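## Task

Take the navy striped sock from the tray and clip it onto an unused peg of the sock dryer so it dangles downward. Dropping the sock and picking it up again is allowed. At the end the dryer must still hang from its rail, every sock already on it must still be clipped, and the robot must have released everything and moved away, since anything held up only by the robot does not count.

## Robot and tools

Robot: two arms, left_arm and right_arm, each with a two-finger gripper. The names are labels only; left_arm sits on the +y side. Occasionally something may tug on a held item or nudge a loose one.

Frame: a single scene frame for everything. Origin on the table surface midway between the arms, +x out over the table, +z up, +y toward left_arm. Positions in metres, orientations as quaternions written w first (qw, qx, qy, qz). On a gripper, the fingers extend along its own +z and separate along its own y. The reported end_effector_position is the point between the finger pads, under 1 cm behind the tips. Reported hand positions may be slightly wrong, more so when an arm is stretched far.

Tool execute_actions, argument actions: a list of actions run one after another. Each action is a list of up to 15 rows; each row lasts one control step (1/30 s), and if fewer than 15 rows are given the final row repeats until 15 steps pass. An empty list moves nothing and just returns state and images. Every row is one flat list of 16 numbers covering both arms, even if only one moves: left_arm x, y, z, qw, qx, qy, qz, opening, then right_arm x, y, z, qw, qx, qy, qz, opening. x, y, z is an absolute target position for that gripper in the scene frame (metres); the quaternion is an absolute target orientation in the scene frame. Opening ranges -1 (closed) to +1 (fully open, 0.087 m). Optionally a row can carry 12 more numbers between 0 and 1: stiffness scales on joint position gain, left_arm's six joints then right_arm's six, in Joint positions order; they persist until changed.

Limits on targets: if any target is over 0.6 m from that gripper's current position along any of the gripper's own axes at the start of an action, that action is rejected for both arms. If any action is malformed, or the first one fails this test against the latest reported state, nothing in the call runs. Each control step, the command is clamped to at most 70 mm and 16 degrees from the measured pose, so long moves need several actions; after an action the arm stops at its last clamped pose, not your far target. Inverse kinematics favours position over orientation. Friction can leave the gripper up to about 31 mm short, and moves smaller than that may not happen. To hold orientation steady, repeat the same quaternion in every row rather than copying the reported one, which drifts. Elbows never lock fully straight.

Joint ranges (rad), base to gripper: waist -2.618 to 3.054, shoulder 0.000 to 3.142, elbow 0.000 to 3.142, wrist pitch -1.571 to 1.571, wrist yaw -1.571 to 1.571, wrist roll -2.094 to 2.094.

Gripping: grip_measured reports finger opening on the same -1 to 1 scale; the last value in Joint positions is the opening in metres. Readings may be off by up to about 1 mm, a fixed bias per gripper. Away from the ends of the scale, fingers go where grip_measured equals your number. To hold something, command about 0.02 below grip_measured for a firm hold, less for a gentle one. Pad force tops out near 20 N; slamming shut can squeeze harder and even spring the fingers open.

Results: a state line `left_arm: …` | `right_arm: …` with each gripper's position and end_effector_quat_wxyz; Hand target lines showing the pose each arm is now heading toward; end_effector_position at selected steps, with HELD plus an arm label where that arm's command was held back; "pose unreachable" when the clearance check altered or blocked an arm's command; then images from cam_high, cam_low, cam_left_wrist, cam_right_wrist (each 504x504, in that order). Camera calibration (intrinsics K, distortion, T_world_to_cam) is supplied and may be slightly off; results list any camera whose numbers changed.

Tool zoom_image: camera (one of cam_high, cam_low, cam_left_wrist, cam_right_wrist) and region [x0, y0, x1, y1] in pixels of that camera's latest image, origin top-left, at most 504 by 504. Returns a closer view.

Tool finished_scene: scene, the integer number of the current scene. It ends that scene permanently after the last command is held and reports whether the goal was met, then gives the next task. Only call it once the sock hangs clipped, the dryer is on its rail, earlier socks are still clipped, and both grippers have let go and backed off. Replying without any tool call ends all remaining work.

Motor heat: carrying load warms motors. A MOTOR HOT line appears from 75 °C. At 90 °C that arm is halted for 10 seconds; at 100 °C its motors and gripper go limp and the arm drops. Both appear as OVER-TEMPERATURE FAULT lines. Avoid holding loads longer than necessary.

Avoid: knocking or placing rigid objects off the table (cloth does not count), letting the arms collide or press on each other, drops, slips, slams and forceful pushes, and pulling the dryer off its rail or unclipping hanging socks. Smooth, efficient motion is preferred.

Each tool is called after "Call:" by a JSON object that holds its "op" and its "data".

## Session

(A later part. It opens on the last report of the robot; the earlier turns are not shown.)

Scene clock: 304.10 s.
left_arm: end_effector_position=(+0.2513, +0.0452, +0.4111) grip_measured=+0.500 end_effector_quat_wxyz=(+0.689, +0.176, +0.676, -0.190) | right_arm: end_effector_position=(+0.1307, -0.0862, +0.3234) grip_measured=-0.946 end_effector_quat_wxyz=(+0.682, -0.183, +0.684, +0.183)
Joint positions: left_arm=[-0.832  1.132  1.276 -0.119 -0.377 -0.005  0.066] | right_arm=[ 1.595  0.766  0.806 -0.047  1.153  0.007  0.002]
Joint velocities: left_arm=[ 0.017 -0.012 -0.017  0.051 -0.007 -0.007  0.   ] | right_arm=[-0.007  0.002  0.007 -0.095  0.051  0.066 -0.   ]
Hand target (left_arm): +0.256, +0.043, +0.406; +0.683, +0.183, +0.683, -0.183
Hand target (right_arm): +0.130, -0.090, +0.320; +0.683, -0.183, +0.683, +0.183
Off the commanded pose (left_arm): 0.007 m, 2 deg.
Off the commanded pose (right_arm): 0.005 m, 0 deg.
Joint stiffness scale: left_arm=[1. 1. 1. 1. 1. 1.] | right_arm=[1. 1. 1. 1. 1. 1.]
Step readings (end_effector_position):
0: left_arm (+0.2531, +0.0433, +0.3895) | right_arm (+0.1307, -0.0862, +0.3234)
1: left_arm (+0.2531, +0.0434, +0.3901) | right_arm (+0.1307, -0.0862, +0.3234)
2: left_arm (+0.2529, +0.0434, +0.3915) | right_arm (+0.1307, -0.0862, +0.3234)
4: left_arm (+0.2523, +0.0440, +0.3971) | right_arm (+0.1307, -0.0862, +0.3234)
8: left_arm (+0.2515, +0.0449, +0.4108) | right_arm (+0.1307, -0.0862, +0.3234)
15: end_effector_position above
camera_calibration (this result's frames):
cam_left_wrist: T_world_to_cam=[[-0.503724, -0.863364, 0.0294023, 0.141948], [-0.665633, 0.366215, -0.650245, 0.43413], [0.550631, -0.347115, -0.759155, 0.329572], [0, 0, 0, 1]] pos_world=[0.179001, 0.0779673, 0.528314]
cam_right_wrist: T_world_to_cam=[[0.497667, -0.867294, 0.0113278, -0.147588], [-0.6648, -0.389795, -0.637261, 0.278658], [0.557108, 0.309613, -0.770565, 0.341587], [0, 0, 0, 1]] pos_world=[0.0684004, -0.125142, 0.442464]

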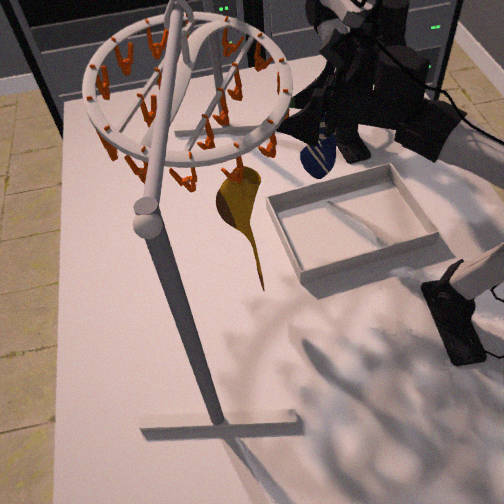

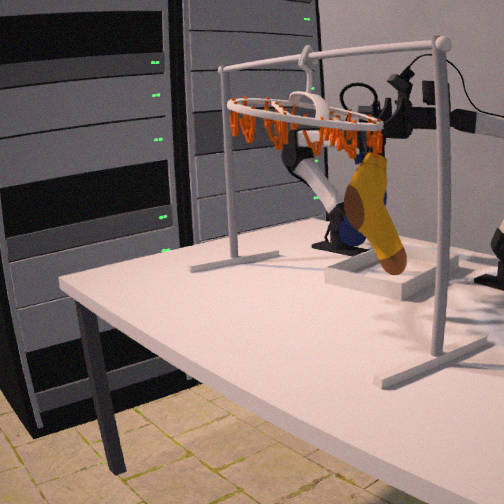

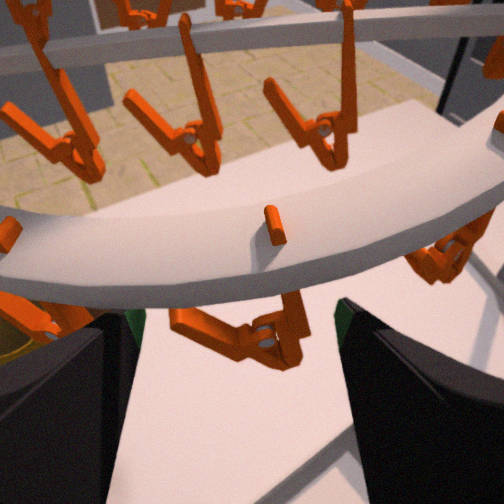

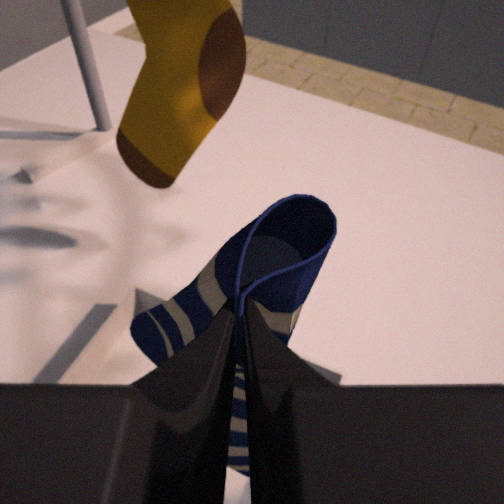

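Call:
{"op": "execute_actions", "data": {"actions": [[[0.256,0.043,0.403,0.683,0.183,0.683,-0.183,0.5,0.13,-0.09,0.32,0.683,-0.183,0.683,0.183,-1],[0.256,0.043,0.4,0.683,0.183,0.683,-0.183,0.5,0.13,-0.09,0.32,0.683,-0.183,0.683,0.183,-1],[0.256,0.043,0.397,0.683,0.183,0.683,-0.183,0.5,0.13,-0.09,0.32,0.683,-0.183,0.683,0.183,-1],[0.256,0.043,0.394,0.683,0.183,0.683,-0.183,0.5,0.13,-0.09,0.32,0.683,-0.183,0.683,0.183,-1],[0.256,0.043,0.392,0.683,0.183,0.683,-0.183,0.5,0.13,-0.09,0.32,0.683,-0.183,0.683,0.183,-1],[0.256,0.043,0.392,0.683,0.183,0.683,-0.183,0.5,0.13,-0.09,0.32,0.683,-0.183,0.683,0.183,-1],[0.256,0.043,0.392,0.683,0.183,0.683,-0.183,0.5,0.13,-0.09,0.32,0.683,-0.183,0.683,0.183,-1],[0.256,0.043,0.392,0.683,0.183,0.683,-0.183,0.5,0.13,-0.09,0.32,0.683,-0.183,0.683,0.183,-1],[0.256,0.043,0.398,0.683,0.183,0.683,-0.183,0.5,0.13,-0.09,0.32,0.683,-0.183,0.683,0.183,-1]]]}}

Scene clock: 312.40 s.
left_arm: end_effector_position=(+0.2527, +0.0433, +0.4000) grip_measured=+0.500 end_effector_quat_wxyz=(+0.685, +0.180, +0.681, -0.186) | right_arm: end_effector_position=(+0.1307, -0.0862, +0.3234) grip_measured=-0.946 end_effector_quat_wxyz=(+0.682, -0.183, +0.684, +0.183)
Joint positions: left_arm=[-0.832  1.132  1.245 -0.104 -0.377 -0.005  0.066] | right_arm=[ 1.595  0.766  0.806 -0.047  1.153  0.007  0.002]
Joint velocities: left_arm=[-0.007 -0.007  0.002 -0.037  0.007  0.007 -0.   ] | right_arm=[ 0.007 -0.007 -0.007 -0.022 -0.066 -0.095 -0.001]
Hand target (left_arm): +0.256, +0.043, +0.398; +0.683, +0.183, +0.683, -0.183
Hand target (right_arm): +0.130, -0.090, +0.320; +0.683, -0.183, +0.683, +0.183
Off the commanded pose (left_arm): 0.004 m, 1 deg.
Off the commanded pose (right_arm): 0.005 m, 0 deg.
Joint stiffness scale: left_arm=[1. 1. 1. 1. 1. 1.] | right_arm=[1. 1. 1. 1. 1. 1.]
Step readings (end_effector_position):
0: left_arm (+0.2512, +0.0452, +0.4105) | right_arm (+0.1307, -0.0862, +0.3234)
1: left_arm (+0.2512, +0.0452, +0.4105) | right_arm (+0.1307, -0.0862, +0.3234)
2: left_arm (+0.2512, +0.0452, +0.4105) | right_arm (+0.1307, -0.0862, +0.3234)
4: left_arm (+0.2515, +0.0448, +0.4103) | right_arm (+0.1307, -0.0862, +0.3234)
8: left_arm (+0.2527, +0.0434, +0.4014) | right_arm (+0.1307, -0.0862, +0.3234)
15: end_effector_position above
camera_calibration (this result's frames):
cam_left_wrist: T_world_to_cam=[[-0.503466, -0.86369, 0.0237111, 0.143647], [-0.671898, 0.374117, -0.63921, 0.425418], [0.543209, -0.337752, -0.768666, 0.325029], [0, 0, 0, 1]] pos_world=[0.1816, 0.074689, 0.518364]
cam_right_wrist: T_world_to_cam=[[0.497667, -0.867294, 0.0113278, -0.147588], [-0.6648, -0.389795, -0.637261, 0.278658], [0.557108, 0.309613, -0.770565, 0.341587], [0, 0, 0, 1]] pos_world=[0.0684004, -0.125142, 0.442464]

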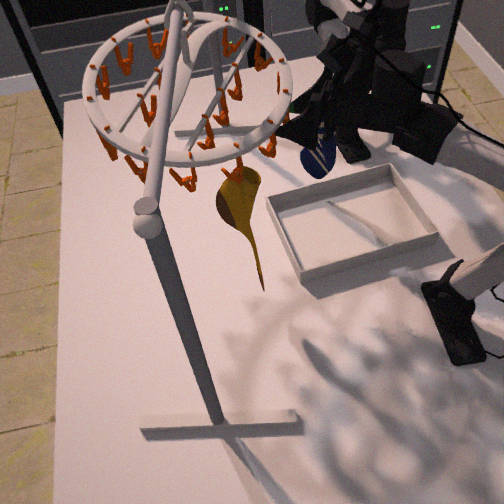

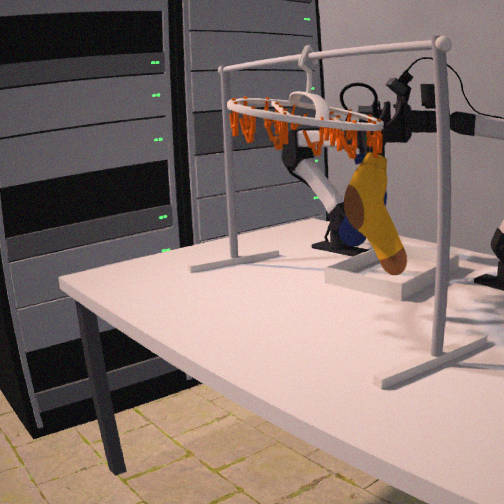

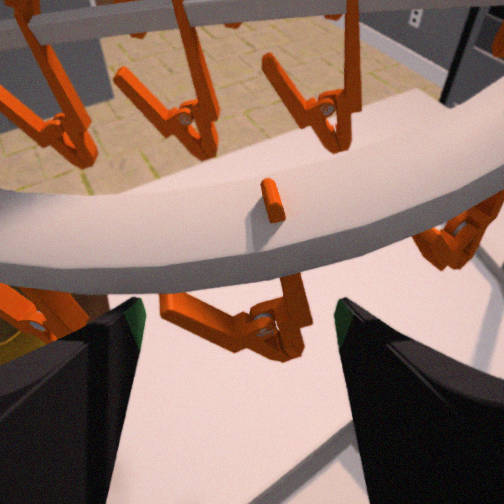

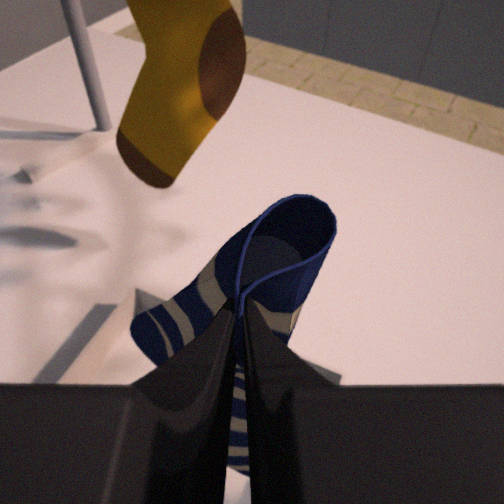

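Call:
{"op": "execute_actions", "data": {"actions": [[[0.258,0.042,0.398,0.683,0.183,0.683,-0.183,0.5,0.13,-0.09,0.32,0.683,-0.183,0.683,0.183,-1],[0.26,0.041,0.398,0.683,0.183,0.683,-0.183,0.5,0.13,-0.09,0.32,0.683,-0.183,0.683,0.183,-1],[0.262,0.04,0.398,0.683,0.183,0.683,-0.183,0.5,0.13,-0.09,0.32,0.683,-0.183,0.683,0.183,-1],[0.264,0.039,0.4,0.683,0.183,0.683,-0.183,0.5,0.13,-0.09,0.32,0.683,-0.183,0.683,0.183,-1]],[[0.262,0.04,0.4,0.683,0.183,0.683,-0.183,0.4,0.13,-0.09,0.32,0.683,-0.183,0.683,0.183,-1],[0.262,0.04,0.4,0.683,0.183,0.683,-0.183,0.3,0.13,-0.09,0.32,0.683,-0.183,0.683,0.183,-1],[0.262,0.04,0.4,0.683,0.183,0.683,-0.183,0.2,0.13,-0.09,0.32,0.683,-0.183,0.683,0.183,-1],[0.262,0.04,0.4,0.683,0.183,0.683,-0.183,0.12,0.13,-0.09,0.32,0.683,-0.183,0.683,0.183,-1]]]}}

Scene clock: 323.80 s.
left_arm: end_effector_position=(+0.2604, +0.0401, +0.3964) grip_measured=+0.120 end_effector_quat_wxyz=(+0.682, +0.182, +0.685, -0.183) | right_arm: end_effector_position=(+0.1307, -0.0862, +0.3234) grip_measured=-0.946 end_effector_quat_wxyz=(+0.682, -0.183, +0.684, +0.183)
Joint positions: left_arm=[-0.816  1.16   1.257 -0.101 -0.363 -0.005  0.049] | right_arm=[ 1.595  0.766  0.806 -0.047  1.153  0.007  0.002]
Joint velocities: left_arm=[ 0.012  0.007  0.007  0.022 -0.051 -0.007 -0.   ] | right_arm=[ 0.012 -0.002 -0.002 -0.051  0.037  0.037 -0.   ]
Hand target (left_arm): +0.262, +0.040, +0.400; +0.683, +0.183, +0.683, -0.183
Hand target (right_arm): +0.130, -0.090, +0.320; +0.683, -0.183, +0.683, +0.183
Off the commanded pose (left_arm): 0.004 m, 0 deg.
Off the commanded pose (right_arm): 0.005 m, 0 deg.
Joint stiffness scale: left_arm=[1. 1. 1. 1. 1. 1.] | right_arm=[1. 1. 1. 1. 1. 1.]
Step readings (end_effector_position; steps 1 to 15: 1st action; 16 to 30: 2nd action):
0: left_arm (+0.2527, +0.0433, +0.4000) | right_arm (+0.1307, -0.0862, +0.3234)
1: left_arm (+0.2527, +0.0433, +0.4000) | right_arm (+0.1307, -0.0862, +0.3234)
2: left_arm (+0.2531, +0.0436, +0.4000) | right_arm (+0.1307, -0.0862, +0.3234)
4: left_arm (+0.2554, +0.0441, +0.3998) | right_arm (+0.1307, -0.0862, +0.3234)
8: left_arm (+0.2600, +0.0416, +0.3980) | right_arm (+0.1307, -0.0862, +0.3234)
15: left_arm (+0.2604, +0.0401, +0.3964) | right_arm (+0.1307, -0.0862, +0.3234)
16: left_arm (+0.2604, +0.0401, +0.3964) | right_arm (+0.1307, -0.0862, +0.3234)
17: left_arm (+0.2604, +0.0401, +0.3964) | right_arm (+0.1307, -0.0862, +0.3234)
19: left_arm (+0.2604, +0.0401, +0.3964) | right_arm (+0.1307, -0.0862, +0.3234)
23: left_arm (+0.2604, +0.0401, +0.3964) | right_arm (+0.1307, -0.0862, +0.3234)
30: end_effector_position above
camera_calibration (this result's frames):
cam_left_wrist: T_world_to_cam=[[-0.501319, -0.86505, 0.0191785, 0.146171], [-0.677758, 0.378806, -0.630199, 0.427284], [0.537889, -0.328929, -0.776197, 0.321008], [0, 0, 0, 1]] pos_world=[0.190207, 0.0701761, 0.515637]
cam_right_wrist: T_world_to_cam=[[0.497667, -0.867294, 0.0113278, -0.147588], [-0.6648, -0.389795, -0.637261, 0.278658], [0.557108, 0.309613, -0.770565, 0.341587], [0, 0, 0, 1]] pos_world=[0.0684004, -0.125142, 0.442464]

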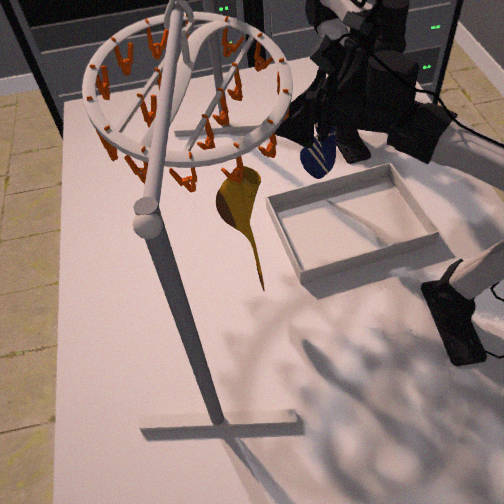

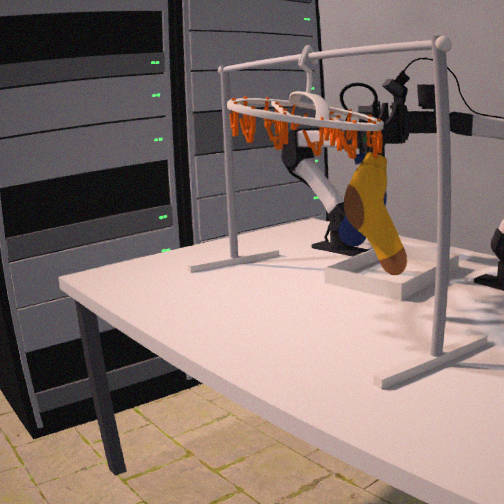

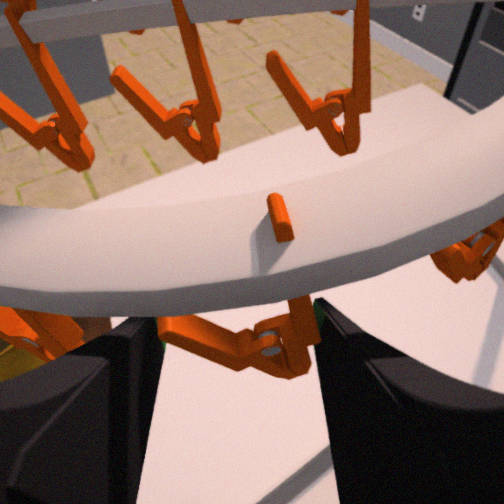

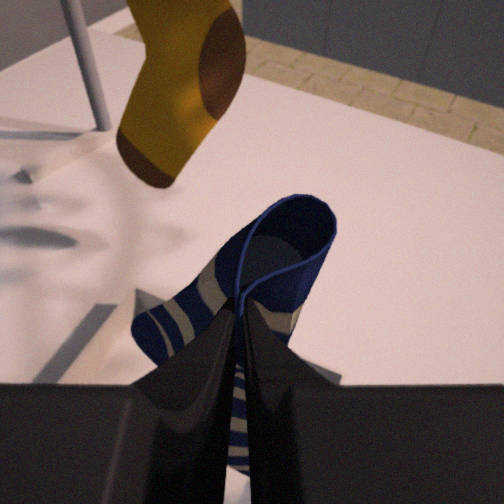

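Call:
{"op": "execute_actions", "data": {"actions": [[[0.262,0.04,0.4,0.683,0.183,0.683,-0.183,0.05,0.13,-0.09,0.32,0.683,-0.183,0.683,0.183,-1],[0.262,0.04,0.4,0.683,0.183,0.683,-0.183,0.0,0.13,-0.09,0.32,0.683,-0.183,0.683,0.183,-1],[0.262,0.04,0.4,0.683,0.183,0.683,-0.183,-0.05,0.13,-0.09,0.32,0.683,-0.183,0.683,0.183,-1],[0.262,0.04,0.4,0.683,0.183,0.683,-0.183,-0.1,0.13,-0.09,0.32,0.683,-0.183,0.683,0.183,-1],[0.262,0.04,0.4,0.683,0.183,0.683,-0.183,-0.15,0.13,-0.09,0.32,0.683,-0.183,0.683,0.183,-1],[0.262,0.04,0.4,0.683,0.183,0.683,-0.183,-0.2,0.13,-0.09,0.32,0.683,-0.183,0.683,0.183,-1],[0.262,0.04,0.4,0.683,0.183,0.683,-0.183,-0.25,0.13,-0.09,0.32,0.683,-0.183,0.683,0.183,-1],[0.262,0.04,0.4,0.683,0.183,0.683,-0.183,-0.3,0.13,-0.09,0.32,0.683,-0.183,0.683,0.183,-1],[0.262,0.04,0.4,0.683,0.183,0.683,-0.183,-0.35,0.13,-0.09,0.32,0.683,-0.183,0.683,0.183,-1],[0.262,0.04,0.4,0.683,0.183,0.683,-0.183,-0.4,0.13,-0.09,0.32,0.683,-0.183,0.683,0.183,-1]]]}}

Scene clock: 331.97 s.
left_arm: end_effector_position=(+0.2603, +0.0400, +0.3964) grip_measured=-0.130 end_effector_quat_wxyz=(+0.681, +0.182, +0.685, -0.183) | right_arm: end_effector_position=(+0.1307, -0.0862, +0.3234) grip_measured=-0.946 end_effector_quat_wxyz=(+0.682, -0.183, +0.684, +0.183)
Joint positions: left_arm=[-0.816  1.16   1.257 -0.102 -0.361 -0.004  0.038] | right_arm=[ 1.595  0.766  0.806 -0.047  1.153  0.007  0.002]
Joint velocities: left_arm=[-0.022 -0.007 -0.012 -0.066 -0.037  0.007 -0.   ] | right_arm=[-0.002  0.002 -0.002  0.007 -0.037 -0.007 -0.001]
Hand target (left_arm): +0.262, +0.040, +0.400; +0.683, +0.183, +0.683, -0.183
Hand target (right_arm): +0.130, -0.090, +0.320; +0.683, -0.183, +0.683, +0.183
Off the commanded pose (left_arm): 0.004 m, 0 deg.
Off the commanded pose (right_arm): 0.005 m, 0 deg.
Joint stiffness scale: left_arm=[1. 1. 1. 1. 1. 1.] | right_arm=[1. 1. 1. 1. 1. 1.]
Step readings (end_effector_position):
0: left_arm (+0.2604, +0.0401, +0.3964) | right_arm (+0.1307, -0.0862, +0.3234)
1: left_arm (+0.2604, +0.0401, +0.3964) | right_arm (+0.1307, -0.0862, +0.3234)
2: left_arm (+0.2604, +0.0401, +0.3964) | right_arm (+0.1307, -0.0862, +0.3234)
4: left_arm (+0.2604, +0.0401, +0.3964) | right_arm (+0.1307, -0.0862, +0.3234)
8: left_arm (+0.2603, +0.0400, +0.3964) | right_arm (+0.1307, -0.0862, +0.3234)
15: end_effector_position above
camera_calibration (this result's frames):
cam_left_wrist: T_world_to_cam=[[-0.502309, -0.864487, 0.0186678, 0.146431], [-0.677358, 0.379975, -0.629925, 0.426954], [0.537469, -0.329062, -0.776431, 0.321152], [0, 0, 0, 1]] pos_world=[0.190145, 0.0700347, 0.515568]
cam_right_wrist: T_world_to_cam=[[0.497667, -0.867294, 0.0113278, -0.147588], [-0.6648, -0.389795, -0.637261, 0.278658], [0.557108, 0.309613, -0.770565, 0.341587], [0, 0, 0, 1]] pos_world=[0.0684004, -0.125142, 0.442464]

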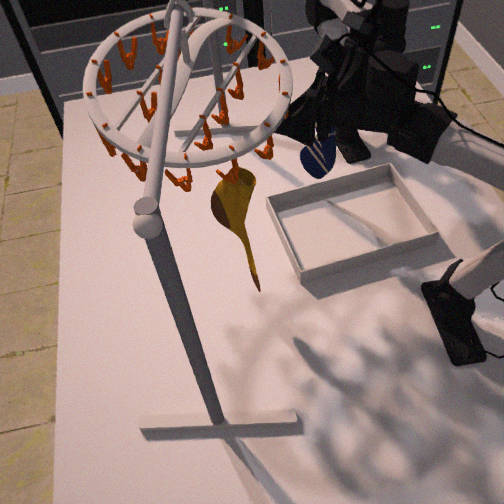

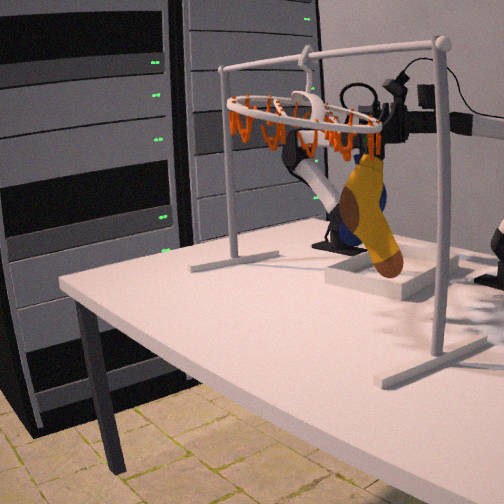

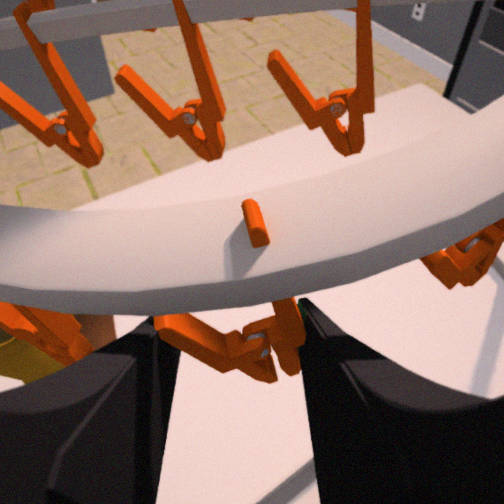

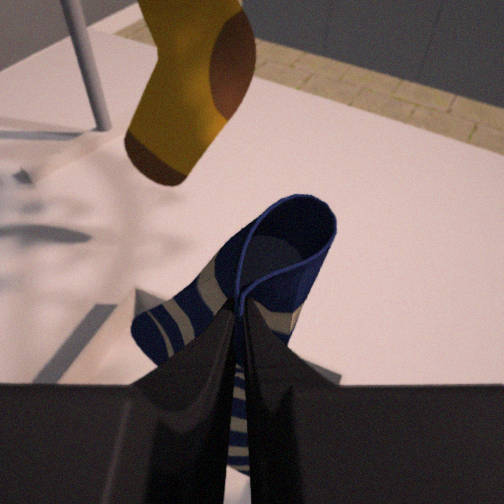

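Call:
{"op": "execute_actions", "data": {"actions": [[[0.262,0.04,0.4,0.683,0.183,0.683,-0.183,-0.1,0.13,-0.09,0.32,0.683,-0.183,0.683,0.183,-1],[0.262,0.04,0.4,0.683,0.183,0.683,-0.183,0.05,0.13,-0.09,0.32,0.683,-0.183,0.683,0.183,-1],[0.262,0.04,0.4,0.683,0.183,0.683,-0.183,0.2,0.13,-0.09,0.32,0.683,-0.183,0.683,0.183,-1],[0.262,0.04,0.402,0.683,0.183,0.683,-0.183,0.3,0.13,-0.09,0.32,0.683,-0.183,0.683,0.183,-1],[0.262,0.04,0.404,0.683,0.183,0.683,-0.183,0.3,0.13,-0.09,0.32,0.683,-0.183,0.683,0.183,-1],[0.262,0.04,0.406,0.683,0.183,0.683,-0.183,0.3,0.13,-0.09,0.32,0.683,-0.183,0.683,0.183,-1],[0.262,0.04,0.408,0.683,0.183,0.683,-0.183,0.3,0.13,-0.09,0.32,0.683,-0.183,0.683,0.183,-1],[0.262,0.04,0.41,0.683,0.183,0.683,-0.183,0.3,0.13,-0.09,0.32,0.683,-0.183,0.683,0.183,-1],[0.262,0.04,0.411,0.683,0.183,0.683,-0.183,0.3,0.13,-0.09,0.32,0.683,-0.183,0.683,0.183,-1]]]}}

Scene clock: 344.77 s.
left_arm: end_effector_position=(+0.2587, +0.0419, +0.4149) grip_measured=+0.300 end_effector_quat_wxyz=(+0.689, +0.177, +0.677, -0.189) | right_arm: end_effector_position=(+0.1307, -0.0862, +0.3234) grip_measured=-0.946 end_effector_quat_wxyz=(+0.682, -0.183, +0.684, +0.183)
Joint positions: left_arm=[-0.816  1.164  1.312 -0.126 -0.361 -0.004  0.057] | right_arm=[ 1.595  0.766  0.806 -0.047  1.153  0.007  0.002]
Joint velocities: left_arm=[ 0.002 -0.007 -0.002 -0.139 -0.007 -0.037  0.001] | right_arm=[ 0.007  0.002 -0.007  0.007 -0.022 -0.051 -0.   ]
Hand target (left_arm): +0.262, +0.040, +0.411; +0.683, +0.183, +0.683, -0.183
Hand target (right_arm): +0.130, -0.090, +0.320; +0.683, -0.183, +0.683, +0.183
Off the commanded pose (left_arm): 0.005 m, 1 deg.
Off the commanded pose (right_arm): 0.005 m, 0 deg.
Joint stiffness scale: left_arm=[1. 1. 1. 1. 1. 1.] | right_arm=[1. 1. 1. 1. 1. 1.]
Step readings (end_effector_position):
0: left_arm (+0.2603, +0.0400, +0.3964) | right_arm (+0.1307, -0.0862, +0.3234)
1: left_arm (+0.2603, +0.0400, +0.3964) | right_arm (+0.1307, -0.0862, +0.3234)
2: left_arm (+0.2603, +0.0400, +0.3964) | right_arm (+0.1307, -0.0862, +0.3234)
4: left_arm (+0.2603, +0.0400, +0.3964) | right_arm (+0.1307, -0.0862, +0.3234)
8: left_arm (+0.2597, +0.0407, +0.4034) | right_arm (+0.1307, -0.0862, +0.3234)
15: end_effector_position above
camera_calibration (this result's frames):
cam_left_wrist: T_world_to_cam=[[-0.503027, -0.863822, 0.0278679, 0.143247], [-0.666544, 0.367217, -0.648745, 0.442351], [0.550166, -0.344911, -0.760495, 0.327836], [0, 0, 0, 1]] pos_world=[0.186539, 0.0743752, 0.532299]
cam_right_wrist: T_world_to_cam=[[0.497667, -0.867294, 0.0113278, -0.147588], [-0.6648, -0.389795, -0.637261, 0.278658], [0.557108, 0.309613, -0.770565, 0.341587], [0, 0, 0, 1]] pos_world=[0.0684004, -0.125142, 0.442464]

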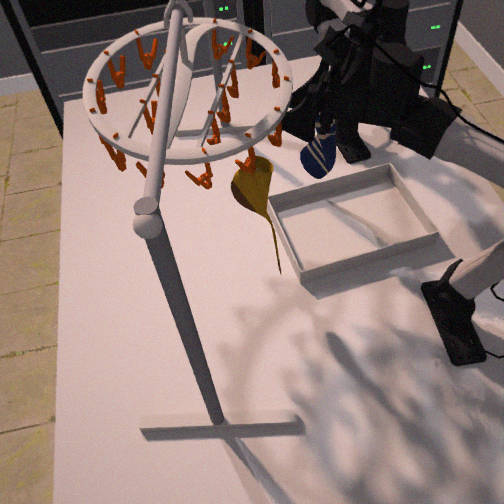

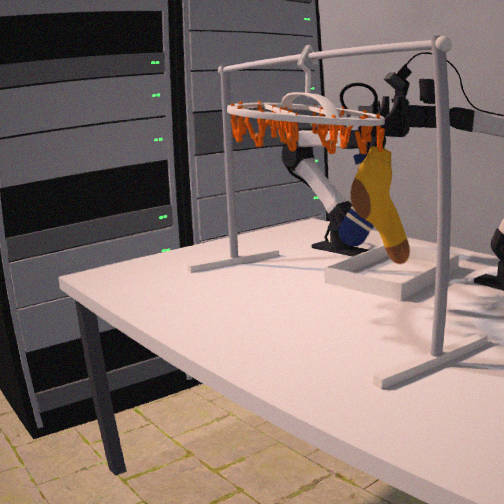

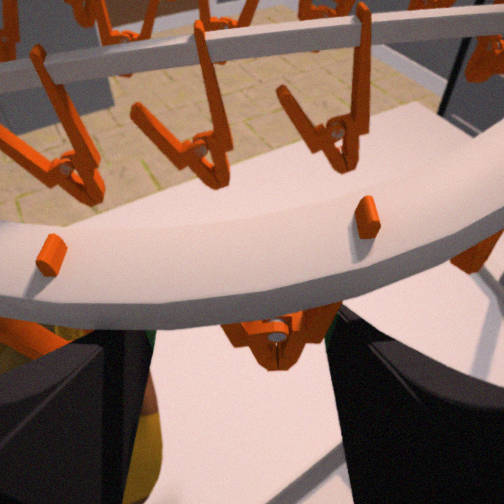

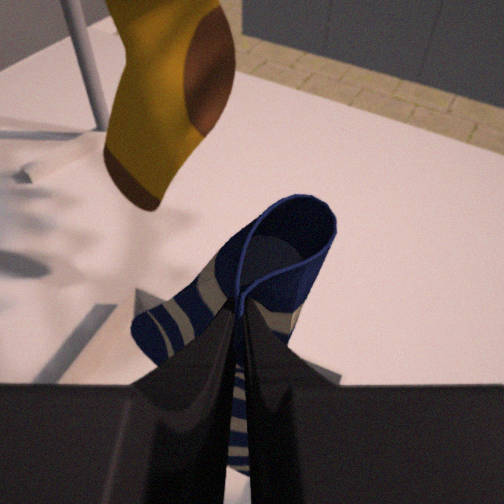

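Call:
{"op": "execute_actions", "data": {"actions": []}}

Scene clock: 353.00 s.
left_arm: end_effector_position=(+0.2585, +0.0421, +0.4131) grip_measured=+0.300 end_effector_quat_wxyz=(+0.687, +0.178, +0.679, -0.187) | right_arm: end_effector_position=(+0.1307, -0.0862, +0.3234) grip_measured=-0.946 end_effector_quat_wxyz=(+0.682, -0.183, +0.684, +0.183)
Joint positions: left_arm=[-0.816  1.164  1.312 -0.133 -0.361 -0.004  0.057] | right_arm=[ 1.595  0.766  0.806 -0.047  1.153  0.007  0.002]
Joint velocities: left_arm=[ 0.002  0.007 -0.002  0.007 -0.022  0.037 -0.   ] | right_arm=[-0.022 -0.007 -0.007 -0.037  0.066 -0.037 -0.   ]
Hand target (left_arm): +0.262, +0.040, +0.411; +0.683, +0.183, +0.683, -0.183
Hand target (right_arm): +0.130, -0.090, +0.320; +0.683, -0.183, +0.683, +0.183
Off the commanded pose (left_arm): 0.005 m, 1 deg.
Off the commanded pose (right_arm): 0.005 m, 0 deg.
Joint stiffness scale: left_arm=[1. 1. 1. 1. 1. 1.] | right_arm=[1. 1. 1. 1. 1. 1.]
camera_calibration (this result's frames):
cam_left_wrist: T_world_to_cam=[[-0.502898, -0.863978, 0.0252034, 0.144471], [-0.669669, 0.371029, -0.643336, 0.43938], [0.546477, -0.34041, -0.765169, 0.32932], [0, 0, 0, 1]] pos_world=[0.186928, 0.0739012, 0.531013]
cam_right_wrist: T_world_to_cam=[[0.497667, -0.867294, 0.0113278, -0.147588], [-0.6648, -0.389795, -0.637261, 0.278658], [0.557108, 0.309613, -0.770565, 0.341587], [0, 0, 0, 1]] pos_world=[0.0684004, -0.125142, 0.442464]

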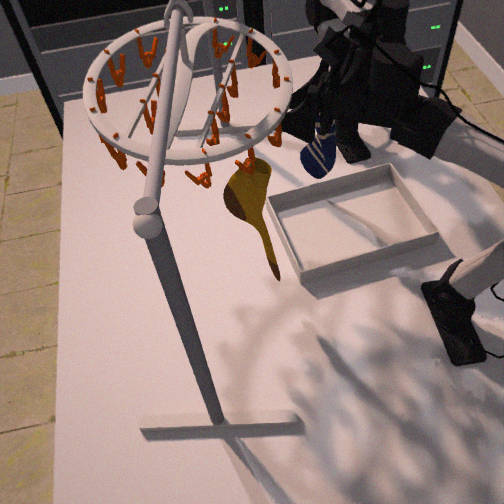

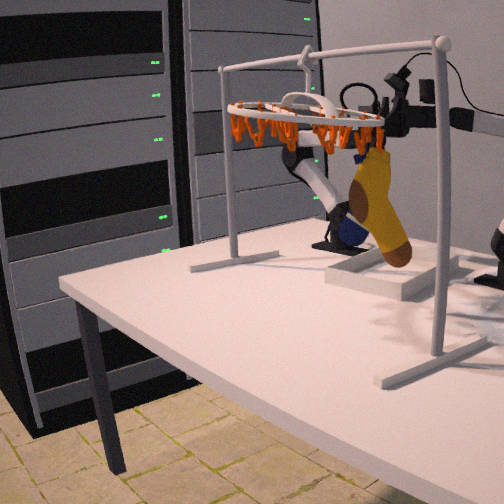

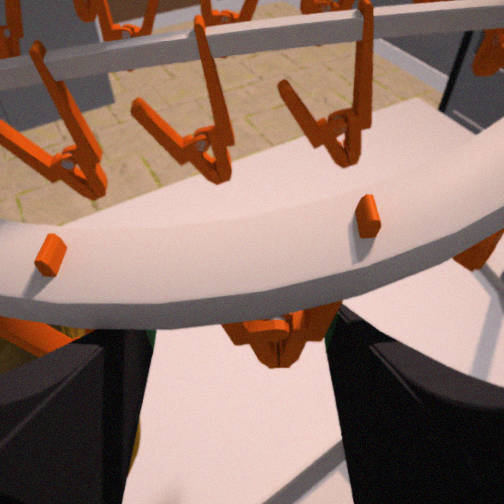

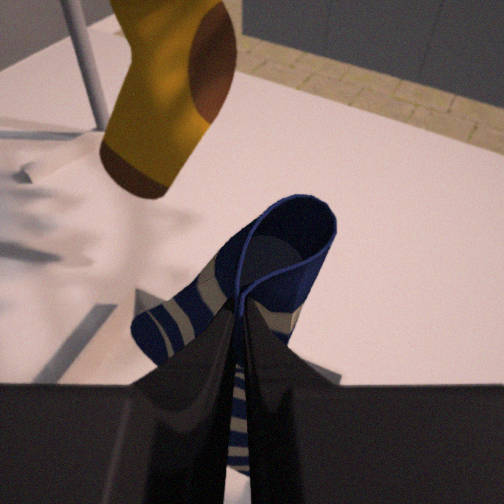

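Call:
{"op": "execute_actions", "data": {"actions": [[[0.262,0.04,0.408,0.683,0.183,0.683,-0.183,0.4,0.13,-0.09,0.32,0.683,-0.183,0.683,0.183,-1],[0.262,0.04,0.405,0.683,0.183,0.683,-0.183,0.4,0.13,-0.09,0.32,0.683,-0.183,0.683,0.183,-1],[0.262,0.04,0.402,0.683,0.183,0.683,-0.183,0.4,0.13,-0.09,0.32,0.683,-0.183,0.683,0.183,-1],[0.262,0.04,0.399,0.683,0.183,0.683,-0.183,0.4,0.13,-0.09,0.32,0.683,-0.183,0.683,0.183,-1],[0.262,0.04,0.396,0.683,0.183,0.683,-0.183,0.4,0.13,-0.09,0.32,0.683,-0.183,0.683,0.183,-1],[0.262,0.04,0.395,0.683,0.183,0.683,-0.183,0.4,0.13,-0.09,0.32,0.683,-0.183,0.683,0.183,-1],[0.262,0.04,0.395,0.683,0.183,0.683,-0.183,0.4,0.13,-0.09,0.32,0.683,-0.183,0.683,0.183,-1],[0.262,0.04,0.395,0.683,0.183,0.683,-0.183,0.4,0.13,-0.09,0.32,0.683,-0.183,0.683,0.183,-1],[0.262,0.04,0.4,0.683,0.183,0.683,-0.183,0.4,0.13,-0.09,0.32,0.683,-0.183,0.683,0.183,-1]]]}}

Scene clock: 363.13 s.
left_arm: end_effector_position=(+0.2605, +0.0397, +0.4015) grip_measured=+0.400 end_effector_quat_wxyz=(+0.684, +0.181, +0.683, -0.185) | right_arm: end_effector_position=(+0.1307, -0.0862, +0.3234) grip_measured=-0.946 end_effector_quat_wxyz=(+0.682, -0.183, +0.684, +0.183)
Joint positions: left_arm=[-0.816  1.164  1.274 -0.107 -0.361 -0.004  0.061] | right_arm=[ 1.595  0.766  0.806 -0.047  1.153  0.007  0.002]
Joint velocities: left_arm=[-0.012 -0.012  0.002  0.007  0.007 -0.007 -0.   ] | right_arm=[-0.002 -0.012 -0.007 -0.007  0.022  0.007  0.   ]
Hand target (left_arm): +0.262, +0.040, +0.400; +0.683, +0.183, +0.683, -0.183
Hand target (right_arm): +0.130, -0.090, +0.320; +0.683, -0.183, +0.683, +0.183
Off the commanded pose (left_arm): 0.002 m, 0 deg.
Off the commanded pose (right_arm): 0.005 m, 0 deg.
Joint stiffness scale: left_arm=[1. 1. 1. 1. 1. 1.] | right_arm=[1. 1. 1. 1. 1. 1.]
Step readings (end_effector_position):
0: left_arm (+0.2585, +0.0421, +0.4131) | right_arm (+0.1307, -0.0862, +0.3234)
1: left_arm (+0.2585, +0.0421, +0.4131) | right_arm (+0.1307, -0.0862, +0.3234)
2: left_arm (+0.2585, +0.0421, +0.4131) | right_arm (+0.1307, -0.0862, +0.3234)
4: left_arm (+0.2588, +0.0418, +0.4131) | right_arm (+0.1307, -0.0862, +0.3234)
8: left_arm (+0.2604, +0.0398, +0.4029) | right_arm (+0.1307, -0.0862, +0.3234)
15: end_effector_position above
camera_calibration (this result's frames):
cam_left_wrist: T_world_to_cam=[[-0.50273, -0.864183, 0.0212039, 0.14526], [-0.674307, 0.376687, -0.635151, 0.431817], [0.5409, -0.333607, -0.772097, 0.322552], [0, 0, 0, 1]] pos_world=[0.189735, 0.0704772, 0.52023]
cam_right_wrist: T_world_to_cam=[[0.497667, -0.867294, 0.0113278, -0.147588], [-0.6648, -0.389795, -0.637261, 0.278658], [0.557108, 0.309613, -0.770565, 0.341587], [0, 0, 0, 1]] pos_world=[0.0684004, -0.125142, 0.442464]

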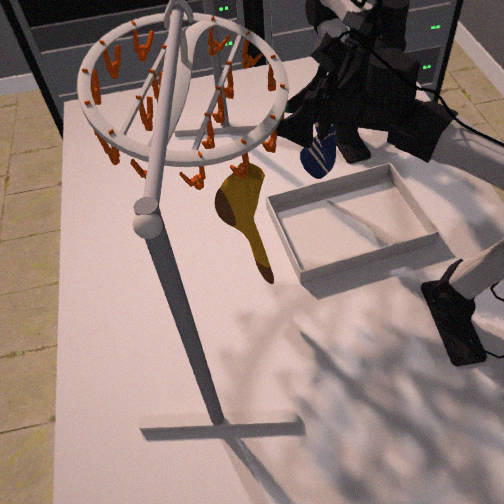

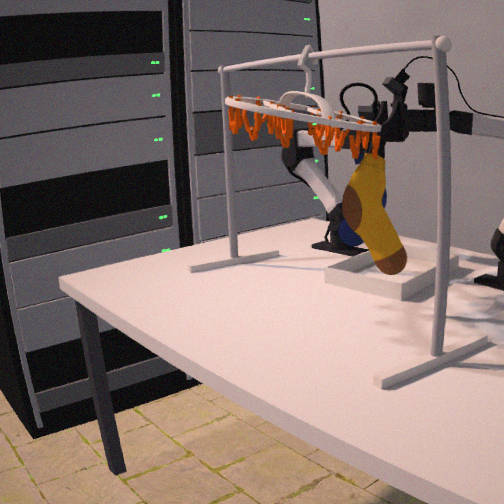

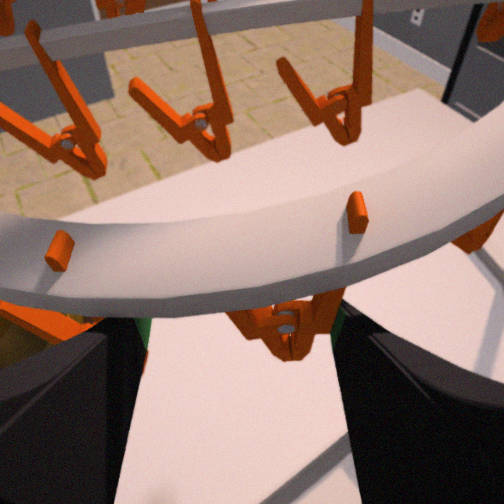

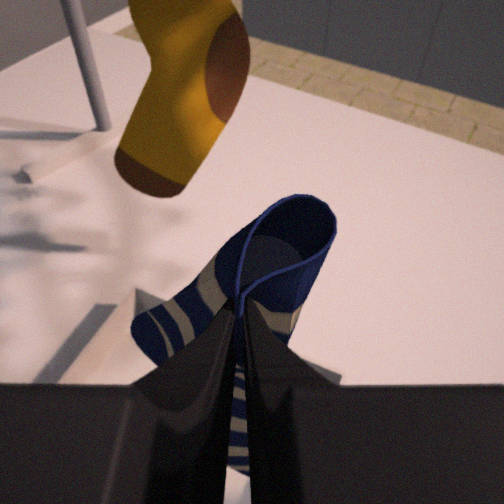

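Call:
{"op": "execute_actions", "data": {"actions": [[[0.255,0.044,0.398,0.683,0.183,0.683,-0.183,0.5,0.13,-0.09,0.32,0.683,-0.183,0.683,0.183,-1],[0.248,0.048,0.398,0.683,0.183,0.683,-0.183,0.5,0.13,-0.09,0.32,0.683,-0.183,0.683,0.183,-1],[0.24,0.052,0.398,0.683,0.183,0.683,-0.183,0.5,0.13,-0.09,0.32,0.683,-0.183,0.683,0.183,-1],[0.233,0.056,0.398,0.683,0.183,0.683,-0.183,0.5,0.13,-0.09,0.32,0.683,-0.183,0.683,0.183,-1],[0.225,0.061,0.398,0.683,0.183,0.683,-0.183,0.5,0.13,-0.09,0.32,0.683,-0.183,0.683,0.183,-1]],[[0.222,0.063,0.398,0.683,0.183,0.683,-0.183,0.5,0.13,-0.09,0.32,0.683,-0.183,0.683,0.183,-1]],[[0.222,0.063,0.398,0.683,0.183,0.683,-0.183,0.5,0.13,-0.09,0.32,0.683,-0.183,0.683,0.183,-1]]]}}

Scene clock: 371.90 s.
left_arm: end_effector_position=(+0.2245, +0.0620, +0.4102) grip_measured=+0.500 end_effector_quat_wxyz=(+0.691, +0.175, +0.675, -0.191) | right_arm: end_effector_position=(+0.1307, -0.0862, +0.3234) grip_measured=-0.946 end_effector_quat_wxyz=(+0.682, -0.183, +0.684, +0.183)
Joint positions: left_arm=[-0.888  1.025  1.217 -0.162 -0.433 -0.004  0.066] | right_arm=[ 1.595  0.766  0.806 -0.047  1.153  0.007  0.002]
Joint velocities: left_arm=[-0.007 -0.012 -0.002 -0.037 -0.007  0.037 -0.001] | right_arm=[ 0.007  0.002  0.002 -0.022 -0.051 -0.007  0.   ]
Hand target (left_arm): +0.222, +0.063, +0.398; +0.683, +0.183, +0.683, -0.183
Hand target (right_arm): +0.130, -0.090, +0.320; +0.683, -0.183, +0.683, +0.183
Off the commanded pose (left_arm): 0.013 m, 2 deg.
Off the commanded pose (right_arm): 0.005 m, 0 deg.
Joint stiffness scale: left_arm=[1. 1. 1. 1. 1. 1.] | right_arm=[1. 1. 1. 1. 1. 1.]
Step readings (end_effector_position; steps 1 to 15: 1st action; 16 to 30: 2nd action; 31 to 45: 3rd action):
0: left_arm (+0.2605, +0.0397, +0.4016) | right_arm (+0.1307, -0.0862, +0.3234)
1: left_arm (+0.2603, +0.0399, +0.4019) | right_arm (+0.1307, -0.0862, +0.3234)
2: left_arm (+0.2594, +0.0408, +0.4019) | right_arm (+0.1307, -0.0862, +0.3234)
4: left_arm (+0.2520, +0.0440, +0.4000) | right_arm (+0.1307, -0.0862, +0.3234)
8: left_arm (+0.2300, +0.0544, +0.4064) | right_arm (+0.1307, -0.0862, +0.3234)
15: left_arm (+0.2258, +0.0619, +0.4130) | right_arm (+0.1307, -0.0862, +0.3234)
16: left_arm (+0.2257, +0.0620, +0.4127) | right_arm (+0.1307, -0.0862, +0.3234)
17: left_arm (+0.2252, +0.0617, +0.4123) | right_arm (+0.1307, -0.0862, +0.3234)
19: left_arm (+0.2243, +0.0610, +0.4114) | right_arm (+0.1307, -0.0862, +0.3234)
23: left_arm (+0.2243, +0.0615, +0.4107) | right_arm (+0.1307, -0.0862, +0.3234)
30: left_arm (+0.2245, +0.0619, +0.4103) | right_arm (+0.1307, -0.0862, +0.3234)
31: left_arm (+0.2245, +0.0619, +0.4103) | right_arm (+0.1307, -0.0862, +0.3234)
32: left_arm (+0.2245, +0.0619, +0.4103) | right_arm (+0.1307, -0.0862, +0.3234)
34: left_arm (+0.2245, +0.0619, +0.4103) | right_arm (+0.1307, -0.0862, +0.3234)
38: left_arm (+0.2245, +0.0619, +0.4102) | right_arm (+0.1307, -0.0862, +0.3234)
45: end_effector_position above
camera_calibration (this result's frames):
cam_left_wrist: T_world_to_cam=[[-0.503808, -0.863199, 0.0326483, 0.141729], [-0.664065, 0.362857, -0.653722, 0.41091], [0.552445, -0.351031, -0.75603, 0.348026], [0, 0, 0, 1]] pos_world=[0.152009, 0.0954062, 0.527112]
cam_right_wrist: T_world_to_cam=[[0.497667, -0.867294, 0.0113278, -0.147588], [-0.6648, -0.389795, -0.637261, 0.278658], [0.557108, 0.309613, -0.770565, 0.341587], [0, 0, 0, 1]] pos_world=[0.0684004, -0.125142, 0.442464]

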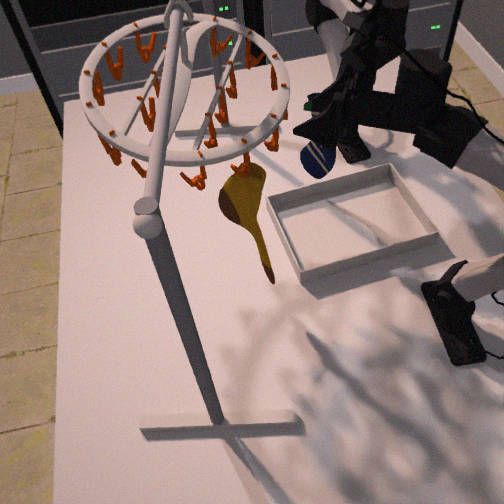

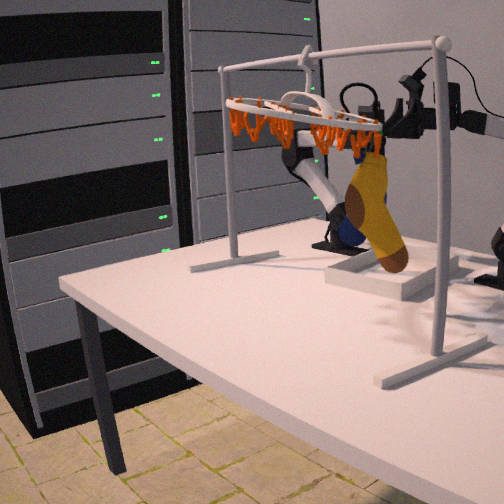

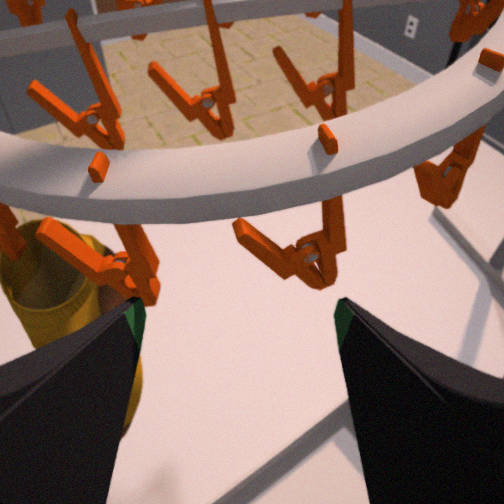

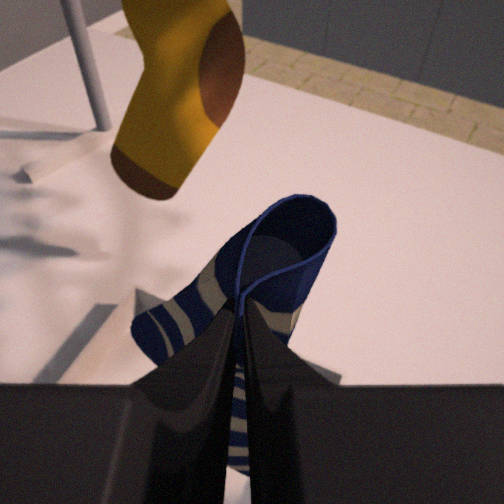

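Call:
{"op": "execute_actions", "data": {"actions": [[[0.22,0.058,0.402,0.683,0.183,0.683,-0.183,0.5,0.13,-0.09,0.32,0.683,-0.183,0.683,0.183,-1],[0.217,0.052,0.402,0.683,0.183,0.683,-0.183,0.5,0.13,-0.09,0.32,0.683,-0.183,0.683,0.183,-1],[0.214,0.046,0.402,0.683,0.183,0.683,-0.183,0.5,0.13,-0.09,0.32,0.683,-0.183,0.683,0.183,-1],[0.213,0.043,0.402,0.683,0.183,0.683,-0.183,0.5,0.13,-0.09,0.32,0.683,-0.183,0.683,0.183,-1]],[[0.218,0.041,0.402,0.683,0.183,0.683,-0.183,0.5,0.13,-0.09,0.32,0.683,-0.183,0.683,0.183,-1],[0.222,0.039,0.402,0.683,0.183,0.683,-0.183,0.5,0.13,-0.09,0.32,0.683,-0.183,0.683,0.183,-1],[0.226,0.037,0.402,0.683,0.183,0.683,-0.183,0.5,0.13,-0.09,0.32,0.683,-0.183,0.683,0.183,-1],[0.23,0.035,0.402,0.683,0.183,0.683,-0.183,0.5,0.13,-0.09,0.32,0.683,-0.183,0.683,0.183,-1],[0.234,0.033,0.402,0.683,0.183,0.683,-0.183,0.5,0.13,-0.09,0.32,0.683,-0.183,0.683,0.183,-1]]]}}

Scene clock: 386.40 s.
left_arm: end_effector_position=(+0.2315, +0.0340, +0.3943) grip_measured=+0.500 end_effector_quat_wxyz=(+0.679, +0.184, +0.688, -0.179) | right_arm: end_effector_position=(+0.1307, -0.0862, +0.3234) grip_measured=-0.946 end_effector_quat_wxyz=(+0.682, -0.183, +0.684, +0.183)
Joint positions: left_arm=[-0.94   1.121  1.24  -0.136 -0.49  -0.004  0.066] | right_arm=[ 1.595  0.766  0.806 -0.047  1.153  0.007  0.002]
Joint velocities: left_arm=[ 0.007  0.002 -0.012  0.051 -0.007 -0.022 -0.001] | right_arm=[ 0.022 -0.002 -0.002  0.051 -0.051  0.066 -0.   ]
Hand target (left_arm): +0.234, +0.033, +0.402; +0.683, +0.183, +0.683, -0.183
Hand target (right_arm): +0.130, -0.090, +0.320; +0.683, -0.183, +0.683, +0.183
Off the commanded pose (left_arm): 0.008 m, 1 deg.
Off the commanded pose (right_arm): 0.005 m, 0 deg.
Joint stiffness scale: left_arm=[1. 1. 1. 1. 1. 1.] | right_arm=[1. 1. 1. 1. 1. 1.]
Step readings (end_effector_position; steps 1 to 15: 1st action; 16 to 30: 2nd action):
0: left_arm (+0.2245, +0.0620, +0.4102) | right_arm (+0.1307, -0.0862, +0.3234)
1: left_arm (+0.2241, +0.0618, +0.4101) | right_arm (+0.1307, -0.0862, +0.3234)
2: left_arm (+0.2221, +0.0603, +0.4099) | right_arm (+0.1307, -0.0862, +0.3234)
4: left_arm (+0.2140, +0.0523, +0.4091) | right_arm (+0.1307, -0.0862, +0.3234)
8: left_arm (+0.2091, +0.0431, +0.4040) | right_arm (+0.1307, -0.0862, +0.3234)
15: left_arm (+0.2119, +0.0450, +0.4023) | right_arm (+0.1307, -0.0862, +0.3234)
16: left_arm (+0.2120, +0.0449, +0.4020) | right_arm (+0.1307, -0.0862, +0.3234)
17: left_arm (+0.2128, +0.0444, +0.4020) | right_arm (+0.1307, -0.0862, +0.3234)
19: left_arm (+0.2181, +0.0431, +0.4015) | right_arm (+0.1307, -0.0862, +0.3234)
23: left_arm (+0.2304, +0.0380, +0.3972) | right_arm (+0.1307, -0.0862, +0.3234)
30: end_effector_position above
camera_calibration (this result's frames):
cam_left_wrist: T_world_to_cam=[[-0.498912, -0.866568, 0.0120946, 0.128709], [-0.68284, 0.384463, -0.621223, 0.406069], [0.533682, -0.318194, -0.78354, 0.336416], [0, 0, 0, 1]] pos_world=[0.161955, 0.0624622, 0.514299]
cam_right_wrist: T_world_to_cam=[[0.497667, -0.867294, 0.0113278, -0.147588], [-0.6648, -0.389795, -0.637261, 0.278658], [0.557108, 0.309613, -0.770565, 0.341587], [0, 0, 0, 1]] pos_world=[0.0684004, -0.125142, 0.442464]

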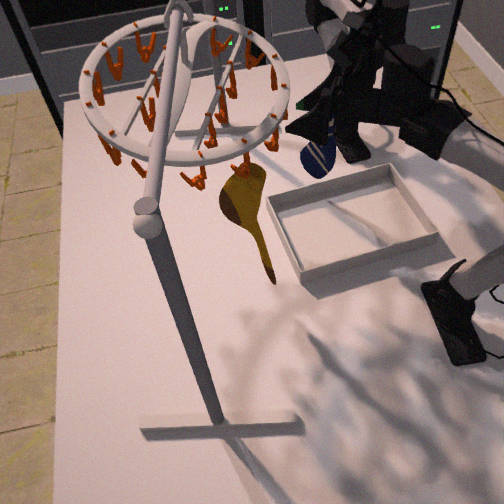

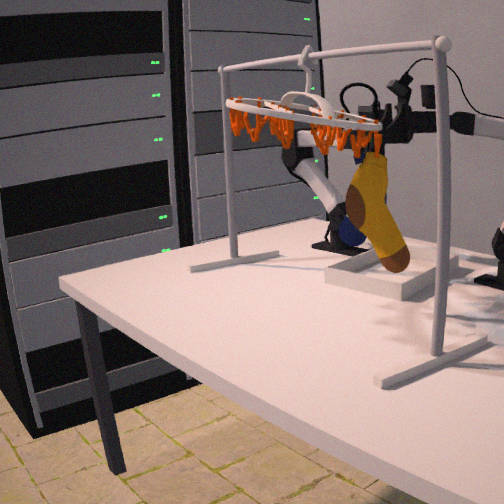

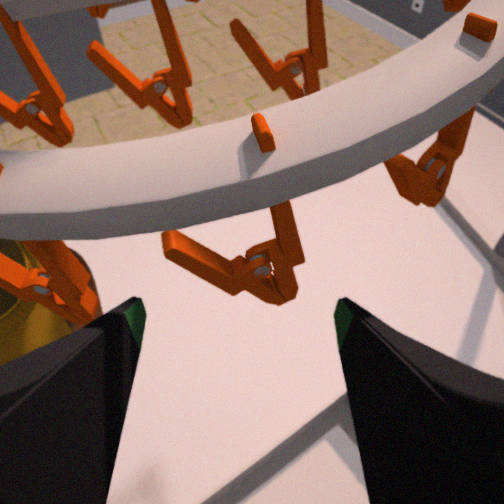

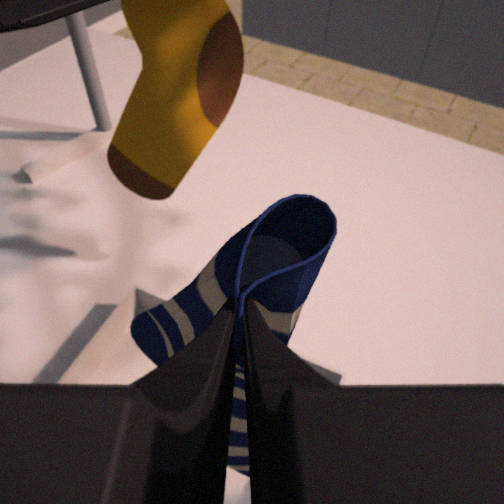

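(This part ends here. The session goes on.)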